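# Move cardboard box from under desk into tote

## Task

Find the cardboard box lying on the floor beneath one of the desks and place it inside the tote near the door so no part of it sticks out past the tote's rim. The robot must not tip over or be left leaning, or the task fails. The box must stay in the tote on its own at the end; if it only stays there because the robot holds it, the task is not done.

## Robot and tools

Robot: a Hello Robot Stretch 4 with one arm. It has an omni-wheel base, a lift that slides up a mast, a telescoping arm that reaches forward, a three-joint wrist (yaw, pitch, roll) and a two-finger gripper. It stands about 1.6 m tall, and the base rim lies within 0.23 m of the base origin. Loose objects may occasionally get nudged by something outside the robot's control.

Frames: the base frame sits on the floor under the base centre, with x forward, y left and z up. hand_pose is reported in this frame and marks a point between the open fingertips. With all wrist joints at 0 its axes line up with the base frame, but the printed position may be slightly wrong. The odometry frame is the base frame as it was when the scene started.

execute_actions(actions, cameras): actions is a list holding exactly one action, or an empty list to just get the state and images back. An action contains "base", "joints" or both, plus optional "pace" and "contact_limits". The other form is {"end_of_arm": "enable_torque"} on its own. Everything in one action starts at once and the parts may finish at different times.
- base: one command per action, given as an offset from where the base last reported itself. translate_m: forward (+) or back, -2 to 2 m, with no turning. strafe_m: sideways, left +, -2 to 2 m. rotate_rad: turn in place, counter-clockwise/left +, -3.2 to 3.2 rad.
- joints: absolute targets keyed by name. lift_m 0 to 1.2 (tolerance ±0.004). arm_m extension 0 to 0.55 (±0.004). wrist_yaw_rad -1.134 to 4.276 (0 points forward, + to the left, 3.14 is folded back, and above 3.4 the arm may block it; ±0.02). wrist_pitch_rad -1.117 to 4.259 (0 level, 1.57 pointing down; ±0.05). wrist_roll_rad -1.117 to 4.259 (at 0 the fingers sit level with each other; + turns clockwise as seen from behind the gripper; ±0.02). gripper_m -0.038 to 0.141 m, the fingertip gap (below 0 the tips press together; ±0.004). Joint targets outside these ranges are clipped and the result reports it. Any other bad value or unknown key gets the whole call refused with no motion.
- pace: "slow", "default", "fast" or "max". Base speed is 0.1/0.3/0.4/0.6 m/s and turning 1/2/3/4 rad/s for these. With lift_m above 0.2 the speed is capped further, down to 0.3 m/s and 1 rad/s at lift 1.2.
- contact_limits: {"arm_m": value}, from 0 (very gentle) to 0.75 (strongest), default 0.5. It sets how hard the arm may push before it halts.
- cameras: a list taken from head_camera, head_left_camera, head_right_camera, wrist_camera, all. Leaving it out, null or ["all"] gives every camera; [] gives none.
A single action runs for at most 15 s. A part you leave out of an action may keep pushing toward its earlier target without the status showing it. When a call reports a stop, any later execute_actions, wait or finished_scene calls in that same reply are skipped.

wait(seconds 0 to 10): sends no new command and returns the state and images. zoom_image(camera, region [x0,y0,x1,y1] in pixels, at most 504x504): gives a closer look at the most recent full image from that camera. read_manual(section): returns only licence text. finished_scene(scene 1 or 2): ends the scene for good, once the last command has been held, and tells you whether the task succeeded. Its result contains the next scene's task. A reply with no tool call ends every remaining scene.

Results: base_status and joint_status describe how each motion ended. "done" for the base only means the wheels turned the commanded amount, even if they slipped. off_target: came to rest short of the target and may still be pushing. contact_stop_at_<key>: halted because it met something, and that part goes slack (a slack lift can sink under load, slack wheels can roll). limit_stop_at_<name>: stopped by a built-in limit. limit_stop_at_tilt means the lean went past 6 degrees; lift, arm and wheels go slack and ignore commands until the lean drops. limit_stop_at_own_body is the self-collision guard; moving away from the body still works, and it is likely with the gripper tilted up (pitch < -0.2) while rolled (roll < -0.4 or > 4). torque_fault: a wrist or gripper motor went limp, so send enable_torque. on_its_own reports things you didn't command; "held at" there means the target being held. lidar_m gives 12 distances, one per 30° sector: the first is straight ahead, then counter-clockwise (4th left, 7th behind, 10th right). "-" means nothing seen or closer than 0.25 m. It covers about 0.15 m up to the robot's height, so desk tops register, and it can miss glass or thin legs. wrist_depth_mm is a 7x7 grid of depths, 100 to 2000 mm. base_odometry uses wheel turns only. If turned_by_wheels and turned_by_imu differ by more than about 0.1 rad, suspect a collision or slip. base_tilt is in degrees (forward and right positive), with a fixed error of about 1.5°. motor_effort is in percent, with the peak in brackets. A rest effort outside its usual range points to a load or contact, and a load in a level gripper moves the pitch effort away from 0. Wheel efforts are positive when turning right.

Gripping: command a gap smaller than the object. A firm squeeze shows up in the gripper_m effort, but the gripper's position reading and "done" do not confirm a grasp. If the fingertips snag on a surface, raise the lift. To unfold at the start, send lift_m 0.4 and wrist_yaw_rad 0 together. The head cameras can only look elsewhere by turning the base. The wrist camera sees the fingertips near the bottom of its image. Camera calibrations are given in the base frame and may be off by small amounts.

Avoid: turning or driving with more than 1 kg held while arm_m is above 0.2 (especially at fast or max), long pushes or pulls with the gripper held high, dropping or slamming the box, and hard hits.

Each tool is called in YAML: its name, and indented under it one key for each argument.

## Session

execute_actions:
  actions: []

Scene clock: 0.00 s.
base_odometry: x=+0.000 y=+0.000 heading=+0.000 (m, m, rad; odometry frame)
turned_by_wheels: +0.000 (rad since the last result)
turned_by_imu: +0.000 (rad since the last result)
base_tilt: forward=-0.3 right=+0.0 (deg)
lidar_m: 1.33 1.00 0.89 0.87 1.07 1.39 2.05 0.89 0.76 0.78 0.96 1.32
base_status: not commanded
joint_positions: lift_m=+0.238 arm_m=+0.000 wrist_yaw_rad=+3.057 wrist_pitch_rad=+0.000 wrist_roll_rad=-0.013 gripper_m=+0.057
joint_status: not commanded
motor_effort: lift_m=+18 arm_m=-1 wrist_yaw_rad=+0 wrist_pitch_rad=-6 wrist_roll_rad=-1 gripper_m=-2 wheel_0=+0 wheel_1=+0 wheel_2=+0 (%)
hand_pose: x=-0.1088 y=+0.1114 z=+0.4164 quat_wxyz=(+0.042, +0.000, -0.006, +0.999) (m; base frame)
wrist_depth_mm: 133 136 - - - 1921 1618 / 108 137 - - - 1921 1618 / 113 138 - - - - 1708 / 134 168 - - - - 1661 / 1008 - - - - - 1661 / 1025 1255 195 1281 198 1281 1255 / 991 917 1042 106 960 917 917
pictures: head_camera, head_left_camera, head_right_camera, wrist_camera
Images, in order (width x height): head_camera 420x560, head_left_camera 420x672, head_right_camera 420x672, wrist_camera 616x392.

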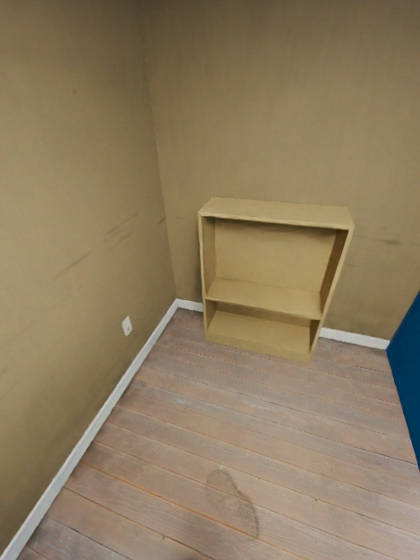

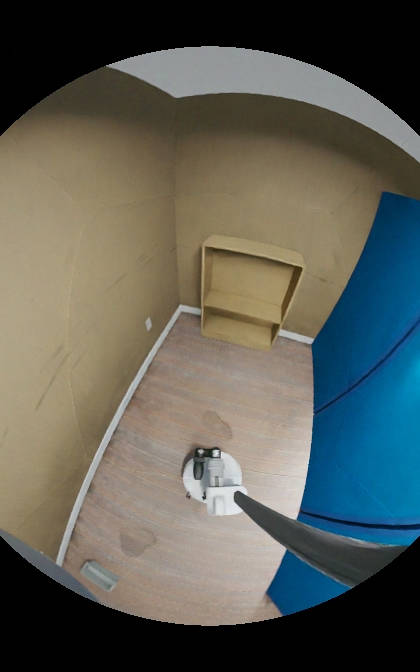

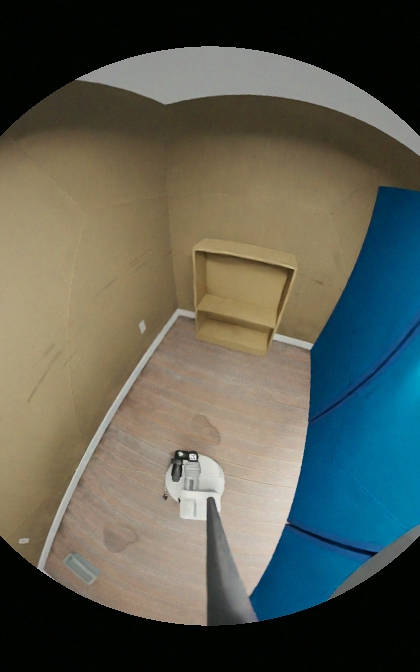

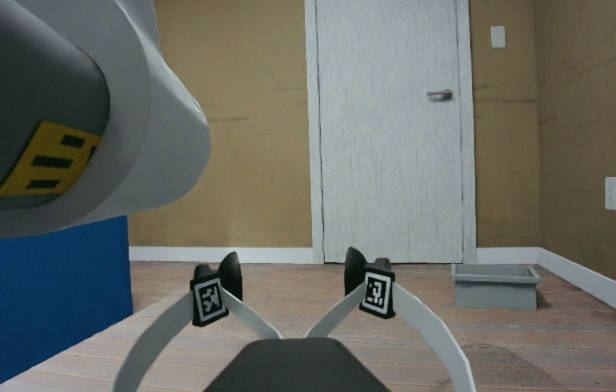

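execute_actions:
  actions:
    - {"base":{"rotate_rad":2.85},"joints":{"lift_m":0.4,"wrist_yaw_rad":0},"pace":"fast"}

Scene clock: 3.13 s.
base_odometry: x=+0.000 y=+0.000 heading=+2.850 (m, m, rad; odometry frame)
turned_by_wheels: +2.850 (rad since the last result)
turned_by_imu: +2.821 (rad since the last result)
base_tilt: forward=-0.3 right=+0.1 (deg)
lidar_m: 2.05 1.11 0.83 0.78 0.82 1.18 1.34 1.24 0.94 0.86 0.93 1.29
base_status: done
joint_positions: lift_m=+0.400 arm_m=+0.000 wrist_yaw_rad=+0.000 wrist_pitch_rad=+0.000 wrist_roll_rad=-0.013 gripper_m=+0.057
joint_status: all done
motor_effort: lift_m=+24(27) arm_m=-1(1) wrist_yaw_rad=-1(7) wrist_pitch_rad=-6(7) wrist_roll_rad=+0(1) gripper_m=-3(2) wheel_0=-2(9) wheel_1=+0(9) wheel_2=-1(11) (%)
hand_pose: x=+0.4599 y=-0.0873 z=+0.5778 quat_wxyz=(+1.000, -0.006, +0.000, +0.000) (m; base frame)
wrist_depth_mm: 1808 1756 1756 1756 1756 1661 1182 / 1808 1808 1808 1756 1756 1708 1205 / 1808 1808 1808 1756 1808 1756 1229 / 1863 1808 1808 1808 1808 1808 1229 / 1863 1863 1756 1808 1808 1808 1255 / 1863 1808 195 1708 198 1618 1229 / 1308 1205 1366 106 1160 1098 1138
pictures: head_camera, head_left_camera, head_right_camera, wrist_camera
camera_calibration (this result's frames):
wrist_camera: T_world_to_cam=[[-0.0408798, -0.998708, -0.0301848, -0.0563769], [-0.0408536, 0.0318556, -0.998657, 0.646756], [0.998329, -0.0395917, -0.042103, -0.208704], [0, 0, 0, 1]] pos_world=[0.232473, -0.0851698, 0.635398]
Images, in order (width x height): head_camera 420x560, head_left_camera 420x672, head_right_camera 420x672, wrist_camera 616x392.

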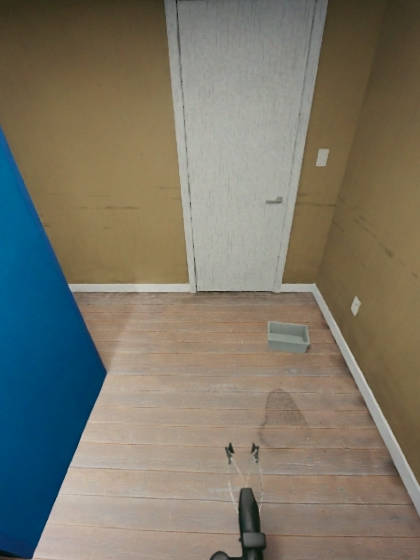

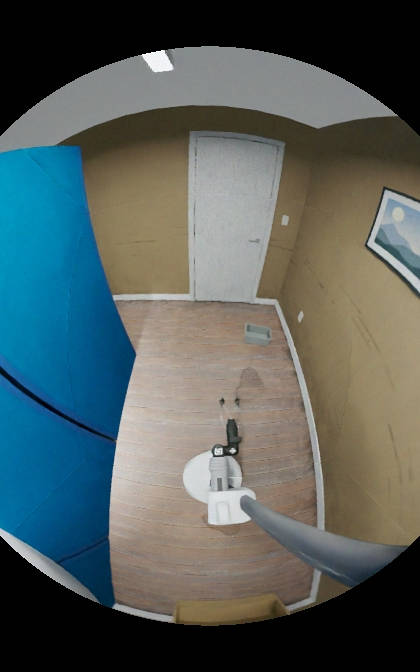

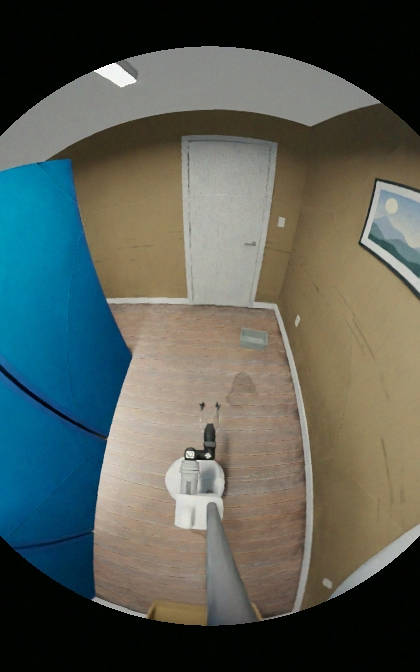

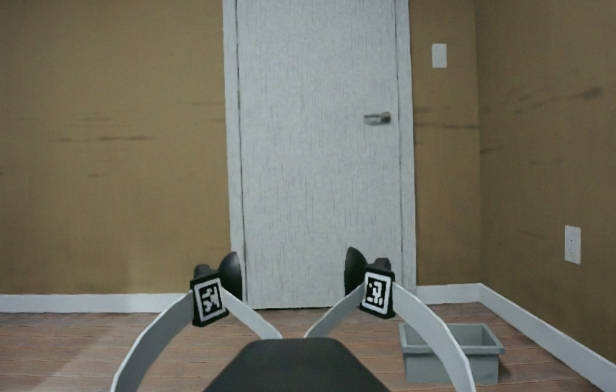

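execute_actions:
  actions:
    - {"base":{"rotate_rad":1.57},"pace":"fast"}
  cameras: []

execute_actions:
  actions:
    - {"base":{"strafe_m":-1.6},"pace":"fast"}

Scene clock: 7.17 s.
base_odometry: x=+0.000 y=+0.000 heading=-1.863 (m, m, rad; odometry frame)
turned_by_wheels: +1.570 (rad since the last result)
turned_by_imu: +1.554 (rad since the last result)
base_tilt: forward=-0.3 right=+0.0 (deg)
lidar_m: 0.76 0.82 1.17 1.32 1.25 0.92 0.89 0.95 1.33 2.04 1.11 0.81
base_status: done
joint_positions: lift_m=+0.400 arm_m=+0.000 wrist_yaw_rad=+0.000 wrist_pitch_rad=+0.000 wrist_roll_rad=-0.013 gripper_m=+0.057
joint_status: not commanded
motor_effort: lift_m=+23(24) arm_m=-1(1) wrist_yaw_rad=-1(1) wrist_pitch_rad=-7(7) wrist_roll_rad=-1(0) gripper_m=-3(3) wheel_0=+0(8) wheel_1=+1(7) wheel_2=+1(7) (%)
hand_pose: x=+0.4599 y=-0.0873 z=+0.5779 quat_wxyz=(+1.000, -0.006, +0.000, +0.000) (m; base frame)
wrist_depth_mm: 564 569 559 564 564 559 564 / 574 574 569 564 564 564 564 / 569 569 574 569 564 569 564 / 574 574 569 569 569 574 574 / 580 574 580 574 574 574 574 / 585 580 196 574 198 580 574 / 585 580 580 105 580 580 580
pictures: none
No camera images: the call's "cameras" was empty. Leave "cameras" out to get every camera's image.

Scene clock: 12.40 s.
base_odometry: x=-1.532 y=+0.461 heading=-1.863 (m, m, rad; odometry frame)
turned_by_wheels: +0.000 (rad since the last result)
turned_by_imu: -0.003 (rad since the last result)
base_tilt: forward=-0.3 right=+0.1 (deg)
lidar_m: 2.09 0.88 1.09 2.94 1.32 0.43 0.41 0.56 0.44 0.42 0.46 0.71
base_status: done
joint_positions: lift_m=+0.400 arm_m=+0.000 wrist_yaw_rad=+0.000 wrist_pitch_rad=+0.000 wrist_roll_rad=-0.013 gripper_m=+0.057
joint_status: not commanded
motor_effort: lift_m=+23(23) arm_m=-1(0) wrist_yaw_rad=+0(1) wrist_pitch_rad=-7(6) wrist_roll_rad=+0(1) gripper_m=-2(1) wheel_0=+1(11) wheel_1=+0(10) wheel_2=+0(1) (%)
hand_pose: x=+0.4599 y=-0.0874 z=+0.5779 quat_wxyz=(+1.000, -0.006, +0.000, +0.000) (m; base frame)
wrist_depth_mm: 798 - - - 1618 842 580 / 778 - - - 1661 842 591 / 778 - - - 1708 866 603 / 759 - - - 1756 878 603 / 759 - - - 1576 878 615 / 768 1708 196 1708 198 878 609 / 768 931 1366 106 1229 778 609
pictures: head_camera, head_left_camera, head_right_camera, wrist_camera
camera_calibration (this result's frames):
wrist_camera: T_world_to_cam=[[-0.0411, -0.998699, -0.0301853, -0.0563376], [-0.0408466, 0.031865, -0.998657, 0.64679], [0.99832, -0.0398118, -0.0421031, -0.208707], [0, 0, 0, 1]] pos_world=[0.23246, -0.0851833, 0.635434]
Images, in order (width x height): head_camera 420x560, head_left_camera 420x672, head_right_camera 420x672, wrist_camera 616x392.

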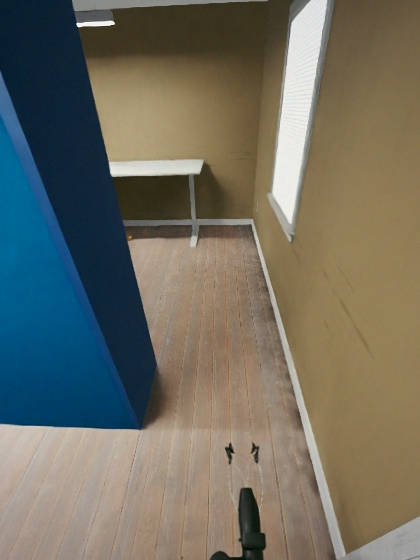

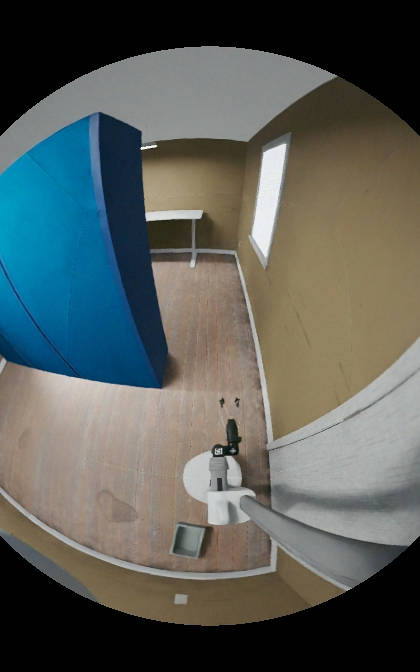

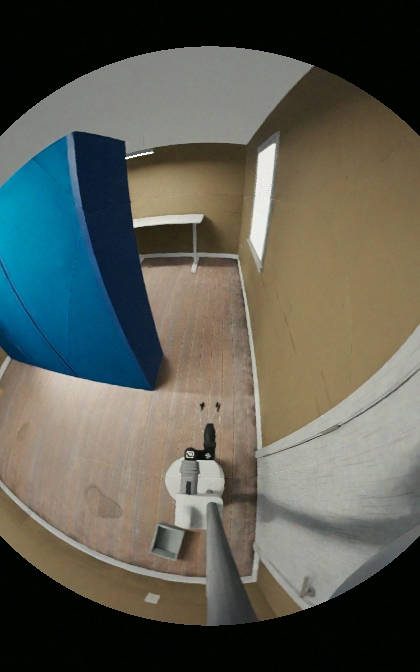

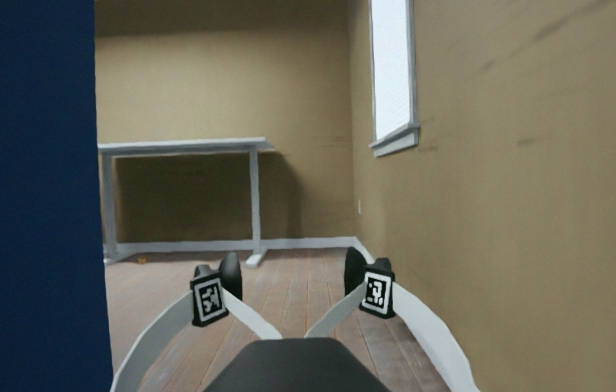

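execute_actions:
  actions:
    - {"base":{"translate_m":1.7},"pace":"fast"}

Scene clock: 18.60 s.
base_odometry: x=-2.022 y=-1.166 heading=-1.864 (m, m, rad; odometry frame)
turned_by_wheels: +0.000 (rad since the last result)
turned_by_imu: -0.005 (rad since the last result)
base_tilt: forward=-0.4 right=+0.0 (deg)
lidar_m: 1.28 1.33 1.88 1.67 0.66 0.59 1.83 0.75 0.52 0.48 0.53 0.69
base_status: done
joint_positions: lift_m=+0.400 arm_m=+0.000 wrist_yaw_rad=+0.000 wrist_pitch_rad=+0.000 wrist_roll_rad=-0.013 gripper_m=+0.057
joint_status: not commanded
motor_effort: lift_m=+23(23) arm_m=-1(1) wrist_yaw_rad=+0(0) wrist_pitch_rad=-7(7) wrist_roll_rad=-1(1) gripper_m=-3(1) wheel_0=-1(7) wheel_1=-2(4) wheel_2=+1(10) (%)
hand_pose: x=+0.4599 y=-0.0874 z=+0.5779 quat_wxyz=(+1.000, -0.006, +0.000, +0.000) (m; base frame)
wrist_depth_mm: 1808 1808 1808 1756 1808 931 647 / 1281 1205 1756 1808 1808 976 661 / 1756 1808 1808 1808 1808 960 661 / 1808 1808 1808 1808 1808 976 676 / 1863 1808 1808 1808 1756 976 668 / 1863 1808 195 1708 198 991 683 / 1336 1229 1308 106 1281 866 676
pictures: head_camera, head_left_camera, head_right_camera, wrist_camera
camera_calibration (this result's frames):
wrist_camera: T_world_to_cam=[[-0.0411563, -0.998697, -0.0301854, -0.0563279], [-0.0408449, 0.0318674, -0.998657, 0.64679], [0.998318, -0.0398681, -0.0421032, -0.208707], [0, 0, 0, 1]] pos_world=[0.232456, -0.0851867, 0.635434]
Images, in order (width x height): head_camera 420x560, head_left_camera 420x672, head_right_camera 420x672, wrist_camera 616x392.

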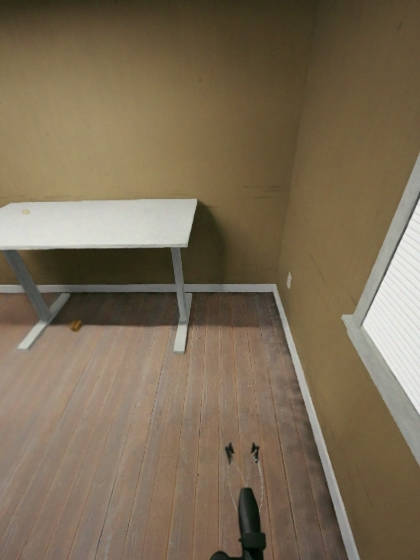

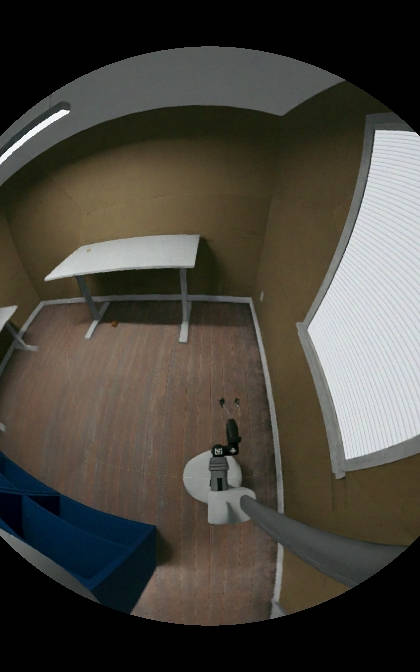

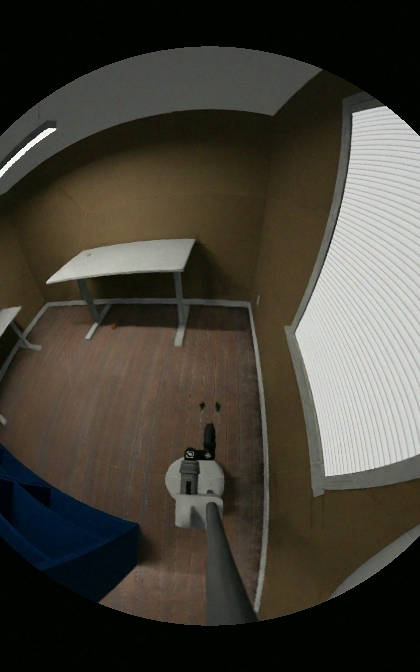

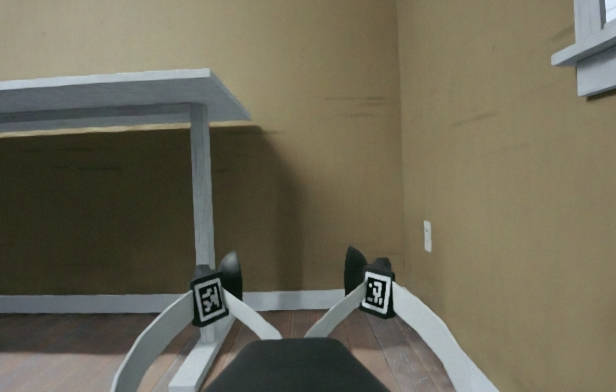

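zoom_image:
  camera: "head_camera"
  region: [20, 290, 140, 360]

Region (20, 290, 140, 360) of head_camera's 420x560 image, scaled by 4.200, with more detail than that image has; it fills the top 294 rows of this view, and the rest is white.

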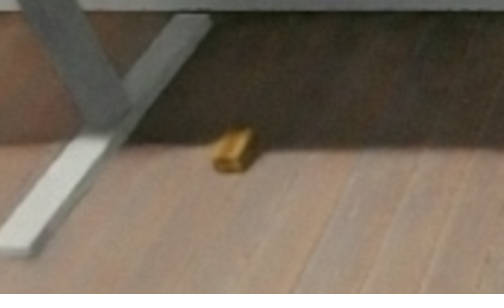

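execute_actions:
  actions:
    - {"base":{"translate_m":0.45},"joints":{"lift_m":0.2,"wrist_pitch_rad":0.5,"gripper_m":0.13},"pace":"fast"}
  cameras: []

execute_actions:
  actions:
    - {"base":{"strafe_m":1.24},"pace":"fast"}

Scene clock: 23.00 s.
base_odometry: x=-2.152 y=-1.597 heading=-1.864 (m, m, rad; odometry frame)
turned_by_wheels: +0.000 (rad since the last result)
turned_by_imu: -0.002 (rad since the last result)
base_tilt: forward=-0.4 right=+0.0 (deg)
lidar_m: 0.83 0.85 1.20 2.41 1.27 0.97 1.96 0.69 0.52 0.45 0.53 0.79
base_status: done
joint_positions: lift_m=+0.200 arm_m=+0.000 wrist_yaw_rad=+0.000 wrist_pitch_rad=+0.502 wrist_roll_rad=-0.013 gripper_m=+0.130
joint_status: all done
motor_effort: lift_m=+14(21) arm_m=-1(1) wrist_yaw_rad=+0(0) wrist_pitch_rad=-5(6) wrist_roll_rad=+0(0) gripper_m=+1(0) wheel_0=-1(7) wheel_1=+0(6) wheel_2=+1(13) (%)
hand_pose: x=+0.4243 y=-0.0874 z=+0.2398 quat_wxyz=(+0.969, -0.006, +0.248, +0.002) (m; base frame)
wrist_depth_mm: 1229 1205 1255 1255 1281 960 661 / 1308 1308 1308 1336 1336 976 676 / 1025 960 1008 991 1008 891 683 / 768 741 768 759 759 750 668 / 615 615 615 615 615 603 597 / 512 480 480 512 477 488 504 / 442 439 449 106 445 433 436
pictures: none
No camera images: the call's "cameras" was empty. Leave "cameras" out to get every camera's image.

Scene clock: 27.33 s.
base_odometry: x=-0.965 y=-1.955 heading=-1.864 (m, m, rad; odometry frame)
turned_by_wheels: +0.000 (rad since the last result)
turned_by_imu: +0.001 (rad since the last result)
base_tilt: forward=-0.4 right=+0.1 (deg)
lidar_m: 0.83 0.89 1.20 1.15 1.21 0.88 0.86 0.93 1.81 1.73 1.17 0.85
base_status: done
joint_positions: lift_m=+0.200 arm_m=+0.000 wrist_yaw_rad=+0.000 wrist_pitch_rad=+0.502 wrist_roll_rad=-0.013 gripper_m=+0.130
joint_status: not commanded
motor_effort: lift_m=+15(15) arm_m=-1(1) wrist_yaw_rad=+0(0) wrist_pitch_rad=-5(6) wrist_roll_rad=+0(1) gripper_m=+0(1) wheel_0=+1(12) wheel_1=-1(9) wheel_2=+0(1) (%)
hand_pose: x=+0.4243 y=-0.0874 z=+0.2398 quat_wxyz=(+0.969, -0.006, +0.248, +0.002) (m; base frame)
wrist_depth_mm: 1281 1281 1281 1281 1281 1281 1281 / 1336 1308 1336 1366 1336 1336 1366 / 1042 991 1008 946 1008 976 991 / 768 741 768 759 759 750 759 / 621 615 609 615 609 603 603 / 508 480 480 512 477 492 500 / 442 439 452 106 449 433 433
pictures: head_camera, head_left_camera, head_right_camera, wrist_camera
camera_calibration (this result's frames):
wrist_camera: T_world_to_cam=[[-0.0506995, -0.998692, -0.00658337, -0.069644], [-0.516348, 0.0318542, -0.855786, 0.475143], [0.854877, -0.0399886, -0.517288, -0.012622], [0, 0, 0, 1]] pos_world=[0.252599, -0.085193, 0.399633]
Images, in order (width x height): head_camera 420x560, head_left_camera 420x672, head_right_camera 420x672, wrist_camera 616x392.

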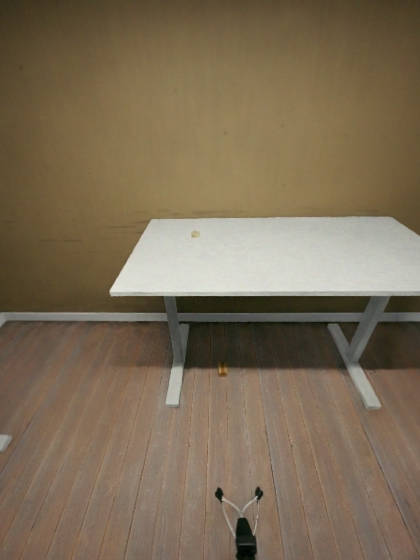

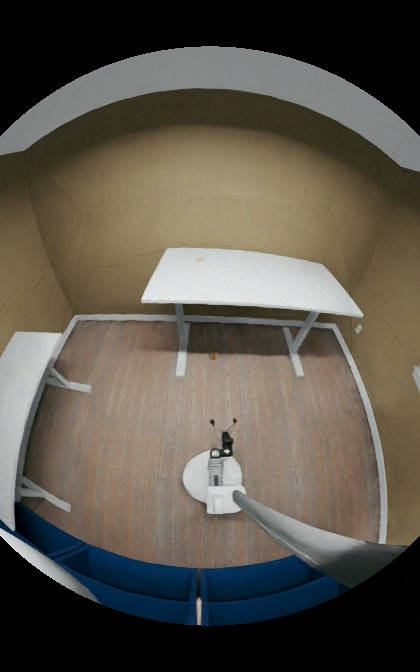

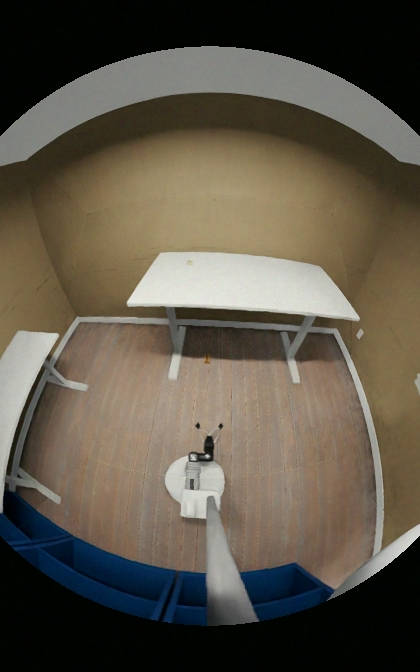

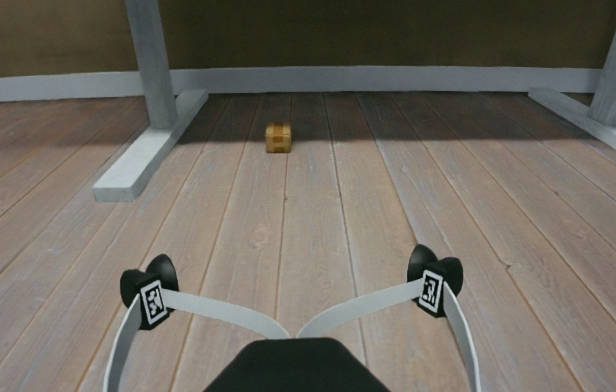

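execute_actions:
  actions:
    - {"base":{"strafe_m":0.035}}
  cameras: []

execute_actions:
  actions:
    - {"base":{"translate_m":0.4},"joints":{"arm_m":0.36,"wrist_pitch_rad":1.0},"pace":"fast"}
  cameras: ["wrist_camera","head_camera"]

Scene clock: 29.90 s.
base_odometry: x=-0.931 y=-1.966 heading=-1.864 (m, m, rad; odometry frame)
turned_by_wheels: +0.000 (rad since the last result)
turned_by_imu: +0.000 (rad since the last result)
base_tilt: forward=-0.3 right=+0.0 (deg)
lidar_m: 0.82 0.89 1.18 1.10 1.17 0.88 0.86 0.91 1.84 1.79 1.20 0.88
base_status: done
joint_positions: lift_m=+0.200 arm_m=+0.000 wrist_yaw_rad=+0.000 wrist_pitch_rad=+0.502 wrist_roll_rad=-0.013 gripper_m=+0.130
joint_status: not commanded
motor_effort: lift_m=+15(15) arm_m=-1(1) wrist_yaw_rad=+1(0) wrist_pitch_rad=-6(6) wrist_roll_rad=+1(0) gripper_m=+0(1) wheel_0=+1(8) wheel_1=-2(7) wheel_2=+0(0) (%)
hand_pose: x=+0.4243 y=-0.0874 z=+0.2398 quat_wxyz=(+0.969, -0.006, +0.248, +0.002) (m; base frame)
wrist_depth_mm: 1255 1281 1281 1281 1281 1308 1281 / 1336 1336 1336 1336 1336 1366 1366 / 1042 991 1008 946 991 991 1008 / 768 741 759 759 759 750 750 / 615 615 615 615 615 603 603 / 508 480 480 512 477 492 500 / 442 439 452 106 449 433 433
pictures: none
No camera images: the call's "cameras" was empty. Leave "cameras" out to get every camera's image.

Scene clock: 32.27 s.
base_odometry: x=-1.047 y=-2.349 heading=-1.864 (m, m, rad; odometry frame)
turned_by_wheels: +0.000 (rad since the last result)
turned_by_imu: -0.001 (rad since the last result)
base_tilt: forward=-0.4 right=+0.0 (deg)
lidar_m: 0.44 0.48 1.16 1.11 1.17 1.28 1.26 1.39 1.85 1.80 0.65 0.48
base_status: done
joint_positions: lift_m=+0.200 arm_m=+0.359 wrist_yaw_rad=+0.000 wrist_pitch_rad=+1.001 wrist_roll_rad=-0.013 gripper_m=+0.130
joint_status: all done
motor_effort: lift_m=+15(15) arm_m=+5(7) wrist_yaw_rad=-1(1) wrist_pitch_rad=-3(3) wrist_roll_rad=+0(0) gripper_m=+1(0) wheel_0=+0(6) wheel_1=+0(5) wheel_2=+2(11) (%)
hand_pose: x=+0.6857 y=-0.0874 z=+0.1357 quat_wxyz=(+0.877, -0.006, +0.480, +0.003) (m; base frame)
wrist_depth_mm: 488 535 549 554 554 554 554 / 452 488 492 492 496 500 500 / 418 442 445 445 449 449 452 / 397 402 404 355 410 410 410 / 370 373 373 327 377 377 377 / 343 332 334 343 338 343 347 / 320 320 327 106 330 325 327
pictures: head_camera, wrist_camera
camera_calibration (this result's frames):
wrist_camera: T_world_to_cam=[[-0.047445, -0.998702, 0.0185029, -0.0626797], [-0.86295, 0.0316528, -0.504296, 0.711022], [0.503056, -0.0398934, -0.863332, -0.00178267], [0, 0, 0, 1]] pos_world=[0.611499, -0.0851753, 0.358186]
Images, in order (width x height): head_camera 420x560, wrist_camera 616x392.

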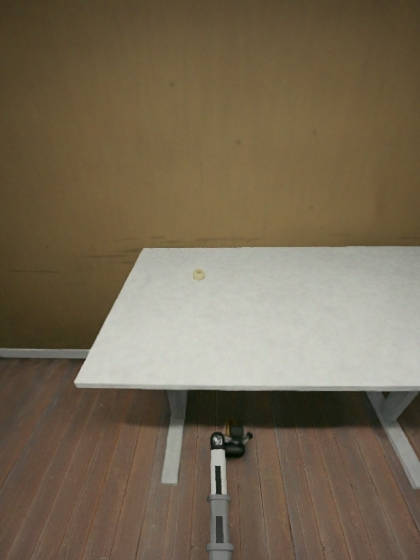

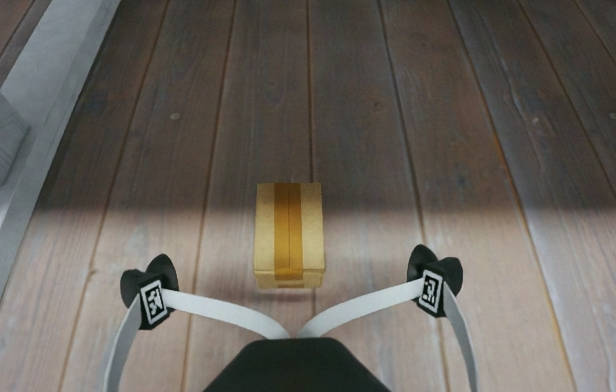

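execute_actions:
  actions:
    - {"joints":{"arm_m":0.435,"lift_m":0.103}}
  cameras: ["wrist_camera"]

Scene clock: 34.70 s.
base_odometry: x=-1.047 y=-2.349 heading=-1.864 (m, m, rad; odometry frame)
turned_by_wheels: +0.000 (rad since the last result)
turned_by_imu: +0.000 (rad since the last result)
base_tilt: forward=-0.4 right=+0.1 (deg)
lidar_m: 0.44 0.46 1.15 1.09 1.20 1.31 1.26 1.36 1.87 1.77 0.63 0.47
base_status: not commanded
joint_positions: lift_m=+0.103 arm_m=+0.434 wrist_yaw_rad=+0.000 wrist_pitch_rad=+1.001 wrist_roll_rad=-0.013 gripper_m=+0.130
joint_status: all done
motor_effort: lift_m=+13(13) arm_m=+5(7) wrist_yaw_rad=+1(0) wrist_pitch_rad=-3(4) wrist_roll_rad=+0(0) gripper_m=+1(1) wheel_0=+0(0) wheel_1=-1(1) wheel_2=+2(2) (%)
hand_pose: x=+0.7606 y=-0.0874 z=+0.0387 quat_wxyz=(+0.877, -0.006, +0.480, +0.003) (m; base frame)
wrist_depth_mm: 389 394 399 397 402 402 407 / 355 355 355 357 357 362 364 / 322 322 324 324 324 327 329 / 293 294 296 296 296 298 300 / 270 271 267 220 272 273 274 / 249 242 206 204 246 250 253 / 233 233 234 106 238 236 237
pictures: wrist_camera
camera_calibration (this result's frames):
wrist_camera: T_world_to_cam=[[-0.0476696, -0.998692, 0.0185125, -0.0571966], [-0.863045, 0.0318501, -0.504122, 0.726859], [0.502873, -0.0400084, -0.863434, -0.123016], [0, 0, 0, 1]] pos_world=[0.686447, -0.0851939, 0.261269]
Images, in order (width x height): wrist_camera 616x392.

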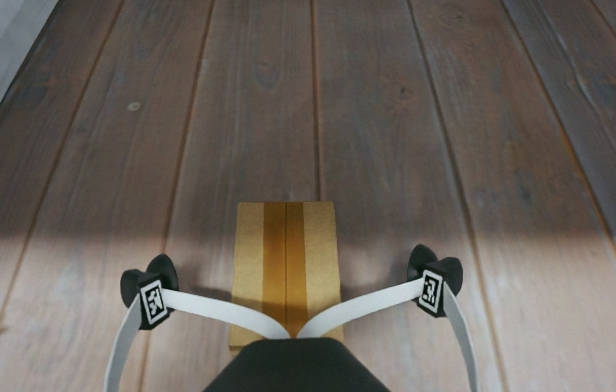

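execute_actions:
  actions:
    - {"joints":{"gripper_m":0.02}}
  cameras: []

execute_actions:
  actions:
    - {"joints":{"lift_m":0.2}}
  cameras: ["wrist_camera"]

Scene clock: 37.53 s.
base_odometry: x=-1.047 y=-2.349 heading=-1.864 (m, m, rad; odometry frame)
turned_by_wheels: +0.000 (rad since the last result)
turned_by_imu: +0.000 (rad since the last result)
base_tilt: forward=-0.3 right=+0.0 (deg)
lidar_m: 0.45 0.46 1.11 1.10 1.18 1.30 1.25 1.37 1.86 1.80 0.66 0.46
base_status: not commanded
joint_positions: lift_m=+0.103 arm_m=+0.434 wrist_yaw_rad=+0.000 wrist_pitch_rad=+1.002 wrist_roll_rad=-0.013 gripper_m=+0.020
joint_status: all done
motor_effort: lift_m=+14(14) arm_m=+5(5) wrist_yaw_rad=+1(0) wrist_pitch_rad=-5(5) wrist_roll_rad=+0(1) gripper_m=-18(15) wheel_0=-1(0) wheel_1=+0(0) wheel_2=+2(2) (%)
hand_pose: x=+0.7605 y=-0.0874 z=+0.0386 quat_wxyz=(+0.877, -0.006, +0.480, +0.003) (m; base frame)
wrist_depth_mm: 389 394 397 399 399 402 404 / 355 353 353 357 357 362 362 / 322 320 320 322 325 325 327 / 291 293 294 296 297 298 298 / 268 271 267 208 274 273 274 / 248 249 189 193 186 253 253 / 232 229 234 106 238 235 237
pictures: none
No camera images: the call's "cameras" was empty. Leave "cameras" out to get every camera's image.

Scene clock: 38.97 s.
base_odometry: x=-1.047 y=-2.349 heading=-1.864 (m, m, rad; odometry frame)
turned_by_wheels: +0.000 (rad since the last result)
turned_by_imu: +0.000 (rad since the last result)
base_tilt: forward=-0.3 right=+0.1 (deg)
lidar_m: 0.41 0.47 1.15 1.11 1.19 1.29 1.25 1.38 1.86 1.80 0.63 0.47
base_status: not commanded
joint_positions: lift_m=+0.200 arm_m=+0.434 wrist_yaw_rad=+0.000 wrist_pitch_rad=+1.002 wrist_roll_rad=-0.013 gripper_m=+0.020
joint_status: all done
motor_effort: lift_m=+25(27) arm_m=+5(5) wrist_yaw_rad=+0(0) wrist_pitch_rad=-5(5) wrist_roll_rad=-1(1) gripper_m=-16(15) wheel_0=+0(0) wheel_1=+0(1) wheel_2=+2(2) (%)
hand_pose: x=+0.7605 y=-0.0874 z=+0.1347 quat_wxyz=(+0.877, -0.006, +0.480, +0.003) (m; base frame)
wrist_depth_mm: 484 530 544 544 554 549 549 / 449 488 488 488 492 496 500 / 415 439 442 442 445 449 449 / 394 402 404 407 404 407 410 / 368 370 366 209 375 375 375 / 342 342 189 193 185 345 347 / 319 315 322 106 327 324 325
pictures: wrist_camera
camera_calibration (this result's frames):
wrist_camera: T_world_to_cam=[[-0.0476595, -0.998692, 0.0185379, -0.0589902], [-0.863312, 0.0318498, -0.503664, 0.77527], [0.502415, -0.0400084, -0.863701, -0.0397095], [0, 0, 0, 1]] pos_world=[0.686439, -0.0851939, 0.357272]
Images, in order (width x height): wrist_camera 616x392.

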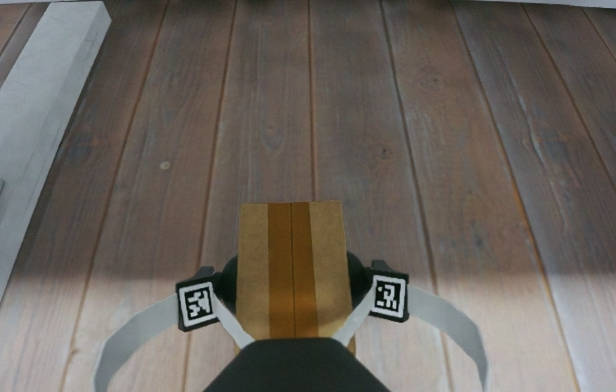

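Held. Head back.

execute_actions:
  actions:
    - {"base":{"translate_m":-0.3},"joints":{"arm_m":0.05},"pace":"fast"}
  cameras: []

execute_actions:
  actions:
    - {"base":{"rotate_rad":3.15},"joints":{"lift_m":0.35}}
  cameras: []

execute_actions:
  actions:
    - {"base":{"strafe_m":1.32},"pace":"fast"}
  cameras: ["head_camera","wrist_camera"]

Scene clock: 42.17 s.
base_odometry: x=-0.960 y=-2.061 heading=-1.864 (m, m, rad; odometry frame)
turned_by_wheels: +0.000 (rad since the last result)
turned_by_imu: +0.001 (rad since the last result)
base_tilt: forward=-0.4 right=+0.0 (deg)
lidar_m: 0.74 0.79 1.16 1.13 1.19 0.99 0.96 1.05 1.83 1.79 1.05 0.78
base_status: done
joint_positions: lift_m=+0.200 arm_m=+0.051 wrist_yaw_rad=+0.000 wrist_pitch_rad=+1.002 wrist_roll_rad=-0.013 gripper_m=+0.020
joint_status: all done
motor_effort: lift_m=+25(25) arm_m=-4(4) wrist_yaw_rad=+1(1) wrist_pitch_rad=-7(7) wrist_roll_rad=+0(1) gripper_m=-16(16) wheel_0=+1(6) wheel_1=+0(8) wheel_2=+0(12) (%)
hand_pose: x=+0.3770 y=-0.0875 z=+0.1347 quat_wxyz=(+0.877, -0.006, +0.480, +0.003) (m; base frame)
wrist_depth_mm: 539 539 549 549 554 554 554 / 492 488 488 492 492 496 500 / 442 442 445 442 445 449 452 / 404 404 404 410 410 407 413 / 370 373 368 209 377 379 377 / 342 343 188 193 186 349 349 / 322 315 322 106 329 325 327
pictures: none
No camera images: the call's "cameras" was empty. Leave "cameras" out to get every camera's image.

Scene clock: 45.03 s.
base_odometry: x=-0.960 y=-2.061 heading=+1.286 (m, m, rad; odometry frame)
turned_by_wheels: +3.150 (rad since the last result)
turned_by_imu: +3.118 (rad since the last result)
base_tilt: forward=-0.3 right=+0.1 (deg)
lidar_m: 0.96 1.04 1.82 1.75 1.02 0.77 0.74 0.78 1.17 1.13 1.21 1.00
base_status: done
joint_positions: lift_m=+0.350 arm_m=+0.051 wrist_yaw_rad=+0.000 wrist_pitch_rad=+1.002 wrist_roll_rad=-0.013 gripper_m=+0.020
joint_status: all done
motor_effort: lift_m=+25(27) arm_m=-5(5) wrist_yaw_rad=+1(1) wrist_pitch_rad=-4(7) wrist_roll_rad=+0(1) gripper_m=-17(17) wheel_0=-1(6) wheel_1=-2(6) wheel_2=+1(9) (%)
hand_pose: x=+0.3772 y=-0.0874 z=+0.2847 quat_wxyz=(+0.877, -0.006, +0.480, +0.003) (m; base frame)
wrist_depth_mm: 750 750 750 750 759 768 759 / 691 691 691 699 707 707 715 / 627 634 634 634 634 640 640 / 569 574 580 580 585 580 585 / 530 535 521 209 535 539 539 / 484 488 189 194 185 492 496 / 452 452 455 105 469 459 466
pictures: none
No camera images: the call's "cameras" was empty. Leave "cameras" out to get every camera's image.

Scene clock: 49.57 s.
base_odometry: x=-2.227 y=-1.691 heading=+1.287 (m, m, rad; odometry frame)
turned_by_wheels: +0.000 (rad since the last result)
turned_by_imu: +0.001 (rad since the last result)
base_tilt: forward=-0.3 right=+0.1 (deg)
lidar_m: 1.69 0.65 0.45 0.44 0.47 0.72 0.75 0.74 1.08 2.46 1.41 1.11
base_status: done
joint_positions: lift_m=+0.350 arm_m=+0.051 wrist_yaw_rad=+0.000 wrist_pitch_rad=+1.002 wrist_roll_rad=-0.013 gripper_m=+0.020
joint_status: not commanded
motor_effort: lift_m=+24(25) arm_m=-5(5) wrist_yaw_rad=+0(0) wrist_pitch_rad=-5(5) wrist_roll_rad=+0(0) gripper_m=-15(16) wheel_0=+2(10) wheel_1=+1(12) wheel_2=+1(4) (%)
hand_pose: x=+0.3772 y=-0.0874 z=+0.2847 quat_wxyz=(+0.877, -0.006, +0.480, +0.003) (m; base frame)
wrist_depth_mm: 759 778 778 788 788 788 788 / 683 699 699 699 707 707 715 / 627 634 627 627 634 640 640 / 574 574 574 580 580 585 580 / 525 525 521 208 535 535 535 / 484 488 189 193 186 496 500 / 455 452 462 105 466 462 466
pictures: head_camera, wrist_camera
camera_calibration (this result's frames):
wrist_camera: T_world_to_cam=[[-0.0476265, -0.998693, 0.0185417, -0.0800494], [-0.863373, 0.0318241, -0.503561, 0.519916], [0.502313, -0.0399913, -0.863761, 0.282543], [0, 0, 0, 1]] pos_world=[0.303144, -0.0851914, 0.507343]
Images, in order (width x height): head_camera 420x560, wrist_camera 616x392.

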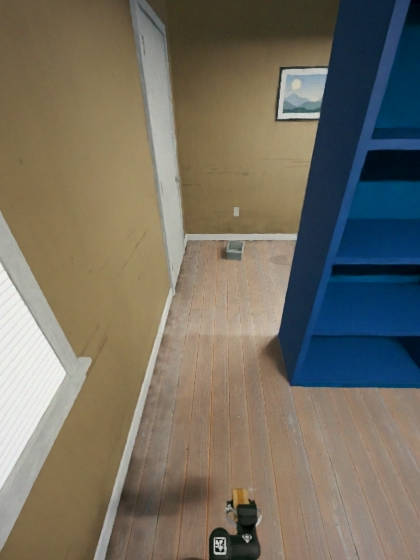

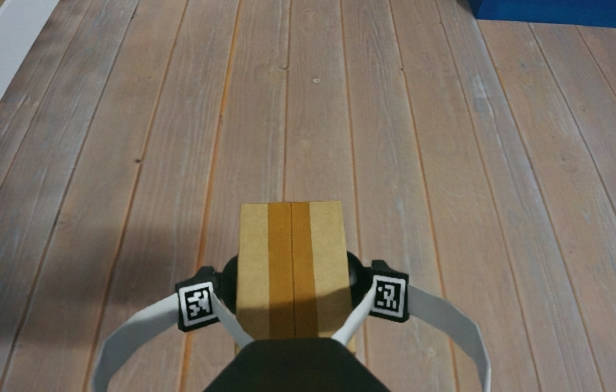

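execute_actions:
  actions:
    - {"base":{"strafe_m":-0.08},"pace":"fast"}
  cameras: []

execute_actions:
  actions:
    - {"base":{"translate_m":2.0},"pace":"fast"}
  cameras: ["head_camera","wrist_camera"]

Scene clock: 51.67 s.
base_odometry: x=-2.150 y=-1.713 heading=+1.287 (m, m, rad; odometry frame)
turned_by_wheels: +0.000 (rad since the last result)
turned_by_imu: +0.000 (rad since the last result)
base_tilt: forward=-0.3 right=+0.0 (deg)
lidar_m: 2.02 0.71 0.53 0.52 0.55 0.83 0.70 0.76 1.05 2.38 1.43 1.09
base_status: done
joint_positions: lift_m=+0.350 arm_m=+0.051 wrist_yaw_rad=+0.000 wrist_pitch_rad=+1.002 wrist_roll_rad=-0.013 gripper_m=+0.020
joint_status: not commanded
motor_effort: lift_m=+24(24) arm_m=-5(5) wrist_yaw_rad=-1(0) wrist_pitch_rad=-5(5) wrist_roll_rad=+0(0) gripper_m=-16(15) wheel_0=+0(9) wheel_1=+1(10) wheel_2=+0(3) (%)
hand_pose: x=+0.3772 y=-0.0874 z=+0.2847 quat_wxyz=(+0.877, -0.006, +0.480, +0.003) (m; base frame)
wrist_depth_mm: 778 768 778 778 788 778 788 / 699 699 699 691 707 715 707 / 627 627 627 627 634 640 647 / 569 574 574 580 580 585 585 / 525 535 525 208 539 535 544 / 488 488 189 193 186 496 496 / 455 452 455 106 466 462 462
pictures: none
No camera images: the call's "cameras" was empty. Leave "cameras" out to get every camera's image.

Scene clock: 58.03 s.
base_odometry: x=-1.590 y=+0.207 heading=+1.287 (m, m, rad; odometry frame)
turned_by_wheels: +0.000 (rad since the last result)
turned_by_imu: -0.006 (rad since the last result)
base_tilt: forward=-0.3 right=+0.0 (deg)
lidar_m: 0.70 0.64 0.47 0.46 0.53 0.73 3.61 0.64 0.71 2.26 1.67 0.69
base_status: done
joint_positions: lift_m=+0.350 arm_m=+0.051 wrist_yaw_rad=+0.000 wrist_pitch_rad=+1.002 wrist_roll_rad=-0.013 gripper_m=+0.020
joint_status: not commanded
motor_effort: lift_m=+24(24) arm_m=-5(5) wrist_yaw_rad=+0(0) wrist_pitch_rad=-5(6) wrist_roll_rad=+0(1) gripper_m=-18(18) wheel_0=+0(6) wheel_1=-2(6) wheel_2=+0(11) (%)
hand_pose: x=+0.3772 y=-0.0874 z=+0.2848 quat_wxyz=(+0.877, -0.006, +0.480, +0.003) (m; base frame)
wrist_depth_mm: 750 768 778 741 723 778 788 / 691 691 691 640 683 707 715 / 627 627 627 609 615 640 647 / 574 574 574 580 580 580 585 / 525 530 521 208 535 535 539 / 488 488 189 193 185 496 496 / 459 452 459 105 466 462 466
pictures: head_camera, wrist_camera
camera_calibration (this result's frames):
wrist_camera: T_world_to_cam=[[-0.0476275, -0.998693, 0.0185406, -0.080049], [-0.863362, 0.0318247, -0.503581, 0.51992], [0.502333, -0.0399916, -0.863749, 0.282541], [0, 0, 0, 1]] pos_world=[0.303136, -0.0851914, 0.50735]
Images, in order (width x height): head_camera 420x560, wrist_camera 616x392.

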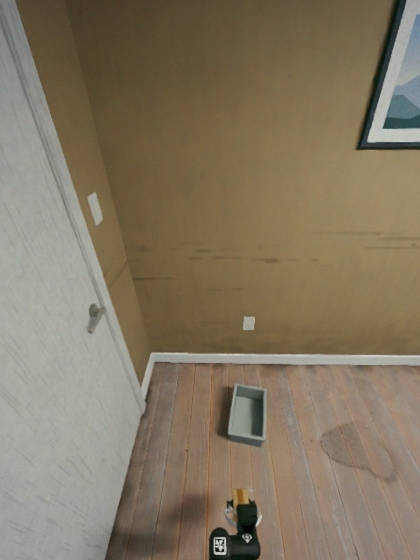

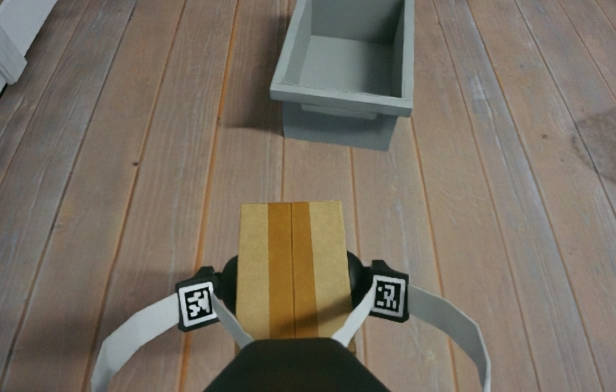

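execute_actions:
  actions:
    - {"base":{"rotate_rad":-0.12},"joints":{"arm_m":0.51}}
  cameras: ["head_camera","wrist_camera"]

Scene clock: 62.07 s.
base_odometry: x=-1.590 y=+0.207 heading=+1.167 (m, m, rad; odometry frame)
turned_by_wheels: -0.120 (rad since the last result)
turned_by_imu: -0.119 (rad since the last result)
base_tilt: forward=-0.3 right=+0.1 (deg)
lidar_m: 0.69 0.75 0.49 0.44 0.48 0.63 1.48 0.67 0.66 1.46 1.90 1.30
base_status: done
joint_positions: lift_m=+0.350 arm_m=+0.509 wrist_yaw_rad=+0.000 wrist_pitch_rad=+1.002 wrist_roll_rad=-0.013 gripper_m=+0.020
joint_status: all done
motor_effort: lift_m=+24(24) arm_m=+5(5) wrist_yaw_rad=+0(1) wrist_pitch_rad=-5(6) wrist_roll_rad=+0(0) gripper_m=-17(16) wheel_0=-1(5) wheel_1=+1(6) wheel_2=+1(3) (%)
hand_pose: x=+0.8355 y=-0.0874 z=+0.2848 quat_wxyz=(+0.877, -0.006, +0.480, +0.003) (m; base frame)
wrist_depth_mm: 512 530 539 559 574 597 615 / 569 585 615 634 661 676 676 / 627 621 627 627 634 634 640 / 574 569 569 436 580 580 585 / 525 525 410 208 525 535 535 / 484 488 189 193 185 496 496 / 452 449 370 106 452 455 462
pictures: head_camera, wrist_camera
camera_calibration (this result's frames):
wrist_camera: T_world_to_cam=[[-0.0475579, -0.998697, 0.0185343, -0.0582662], [-0.863296, 0.0317622, -0.503698, 0.9156], [0.502452, -0.0399553, -0.863681, 0.0522132], [0, 0, 0, 1]] pos_world=[0.761428, -0.0851855, 0.507361]
Images, in order (width x height): head_camera 420x560, wrist_camera 616x392.

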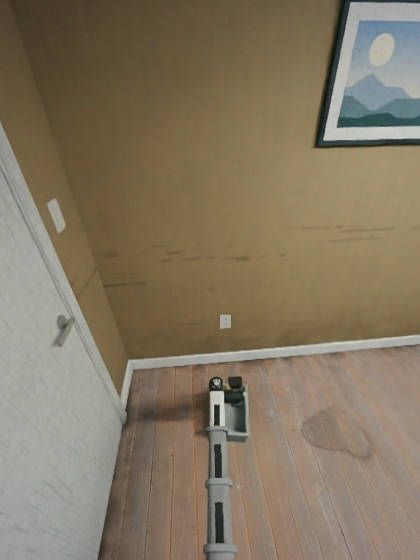

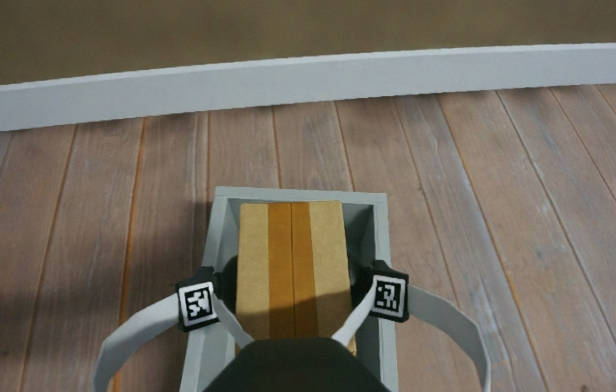

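execute_actions:
  actions:
    - {"joints":{"arm_m":0.53,"lift_m":0.115}}
  cameras: ["wrist_camera"]

execute_actions:
  actions:
    - {"joints":{"gripper_m":0.085},"pace":"slow"}
  cameras: ["wrist_camera"]

execute_actions:
  actions:
    - {"joints":{"lift_m":0.35},"pace":"fast"}
  cameras: ["wrist_camera"]

Scene clock: 65.50 s.
base_odometry: x=-1.590 y=+0.207 heading=+1.167 (m, m, rad; odometry frame)
turned_by_wheels: +0.000 (rad since the last result)
turned_by_imu: +0.000 (rad since the last result)
base_tilt: forward=-0.4 right=+0.1 (deg)
lidar_m: 0.70 0.75 0.50 0.44 0.49 0.65 1.47 0.70 0.63 1.45 1.91 1.30
base_status: not commanded
joint_positions: lift_m=+0.115 arm_m=+0.529 wrist_yaw_rad=+0.000 wrist_pitch_rad=+1.002 wrist_roll_rad=-0.013 gripper_m=+0.020
joint_status: all done
motor_effort: lift_m=+14(22) arm_m=+5(4) wrist_yaw_rad=+1(0) wrist_pitch_rad=-6(6) wrist_roll_rad=+1(1) gripper_m=-16(18) wheel_0=+0(1) wheel_1=+1(1) wheel_2=+1(1) (%)
hand_pose: x=+0.8554 y=-0.0874 z=+0.0506 quat_wxyz=(+0.877, -0.006, +0.480, +0.003) (m; base frame)
wrist_depth_mm: 410 404 235 233 231 418 424 / 370 225 260 257 251 364 379 / 336 196 301 307 291 209 343 / 303 198 303 304 296 187 312 / 215 201 276 208 276 168 286 / 147 176 188 193 186 151 265 / 139 189 242 106 243 140 244
pictures: wrist_camera
camera_calibration (this result's frames):
wrist_camera: T_world_to_cam=[[-0.0476239, -0.998693, 0.0185432, -0.0529313], [-0.863389, 0.0318223, -0.503535, 0.814935], [0.502287, -0.0399903, -0.863776, -0.159936], [0, 0, 0, 1]] pos_world=[0.781419, -0.0851912, 0.273181]
Images, in order (width x height): wrist_camera 616x392.

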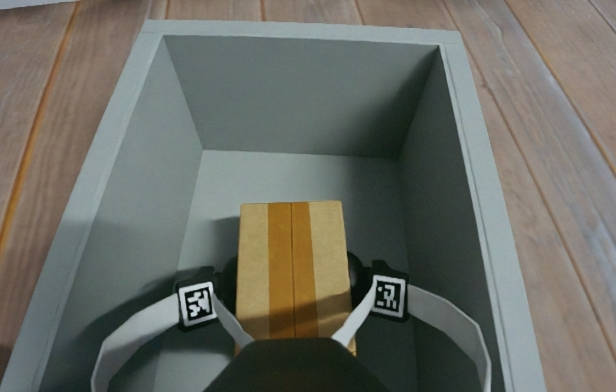

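Scene clock: 68.10 s.
base_odometry: x=-1.590 y=+0.207 heading=+1.167 (m, m, rad; odometry frame)
turned_by_wheels: +0.000 (rad since the last result)
turned_by_imu: +0.000 (rad since the last result)
base_tilt: forward=-0.3 right=+0.1 (deg)
lidar_m: 0.67 0.76 0.50 0.43 0.49 0.64 1.45 0.70 0.65 1.46 1.92 1.30
base_status: not commanded
joint_positions: lift_m=+0.115 arm_m=+0.529 wrist_yaw_rad=+0.000 wrist_pitch_rad=+1.002 wrist_roll_rad=-0.013 gripper_m=+0.085
joint_status: all done
motor_effort: lift_m=+14(14) arm_m=+5(5) wrist_yaw_rad=+0(1) wrist_pitch_rad=-5(5) wrist_roll_rad=+0(1) gripper_m=-1(16) wheel_0=-1(1) wheel_1=+1(1) wheel_2=+1(1) (%)
hand_pose: x=+0.8555 y=-0.0874 z=+0.0506 quat_wxyz=(+0.877, -0.006, +0.480, +0.003) (m; base frame)
wrist_depth_mm: 413 407 235 233 233 418 421 / 370 225 259 255 252 370 379 / 336 196 301 309 291 208 343 / 303 198 304 306 296 186 312 / 216 201 276 229 248 168 287 / 147 178 211 211 203 152 266 / 139 177 242 105 243 139 244
pictures: wrist_camera
camera_calibration (this result's frames):
wrist_camera: T_world_to_cam=[[-0.0476278, -0.998693, 0.018534, -0.0529259], [-0.863293, 0.0318227, -0.503699, 0.814917], [0.502451, -0.0399903, -0.863681, -0.16008], [0, 0, 0, 1]] pos_world=[0.781424, -0.0851912, 0.273196]
Images, in order (width x height): wrist_camera 616x392.

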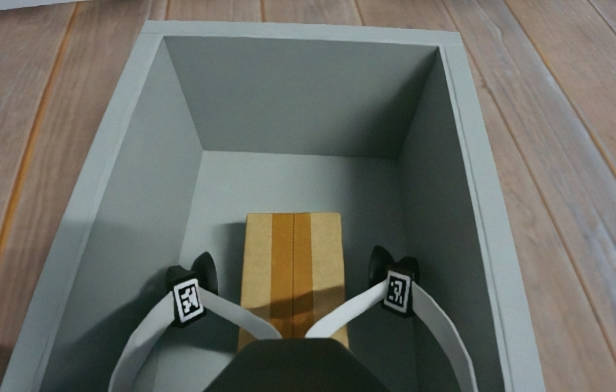

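Scene clock: 69.77 s.
base_odometry: x=-1.590 y=+0.207 heading=+1.167 (m, m, rad; odometry frame)
turned_by_wheels: +0.000 (rad since the last result)
turned_by_imu: +0.000 (rad since the last result)
base_tilt: forward=-0.3 right=+0.0 (deg)
lidar_m: 0.67 0.77 0.47 0.46 0.49 0.65 1.49 0.67 0.65 1.51 1.90 1.31
base_status: not commanded
joint_positions: lift_m=+0.350 arm_m=+0.529 wrist_yaw_rad=+0.000 wrist_pitch_rad=+1.002 wrist_roll_rad=-0.013 gripper_m=+0.085
joint_status: all done
motor_effort: lift_m=+24(25) arm_m=+5(5) wrist_yaw_rad=+0(0) wrist_pitch_rad=-4(5) wrist_roll_rad=-1(0) gripper_m=-4(0) wheel_0=-1(1) wheel_1=+1(1) wheel_2=+1(1) (%)
hand_pose: x=+0.8555 y=-0.0874 z=+0.2848 quat_wxyz=(+0.877, -0.006, +0.480, +0.003) (m; base frame)
wrist_depth_mm: 488 504 517 535 554 574 591 / 559 569 591 603 634 654 676 / 615 627 634 634 634 640 640 / 574 569 574 580 580 580 585 / 521 525 477 512 512 535 535 / 484 480 364 477 203 496 496 / 455 452 368 106 455 462 466
pictures: wrist_camera
camera_calibration (this result's frames):
wrist_camera: T_world_to_cam=[[-0.047632, -0.998693, 0.018522, -0.0572557], [-0.863164, 0.0318223, -0.503919, 0.932878], [0.502671, -0.0399902, -0.863552, 0.0419097], [0, 0, 0, 1]] pos_world=[0.781433, -0.0851912, 0.507347]
Images, in order (width x height): wrist_camera 616x392.

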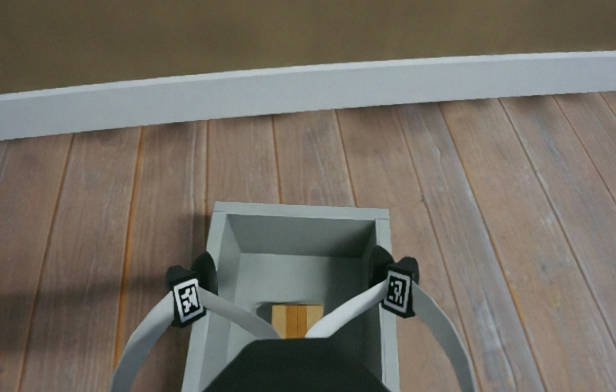

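finished_scene:
  scene: 1

The scene is finished: the task was done.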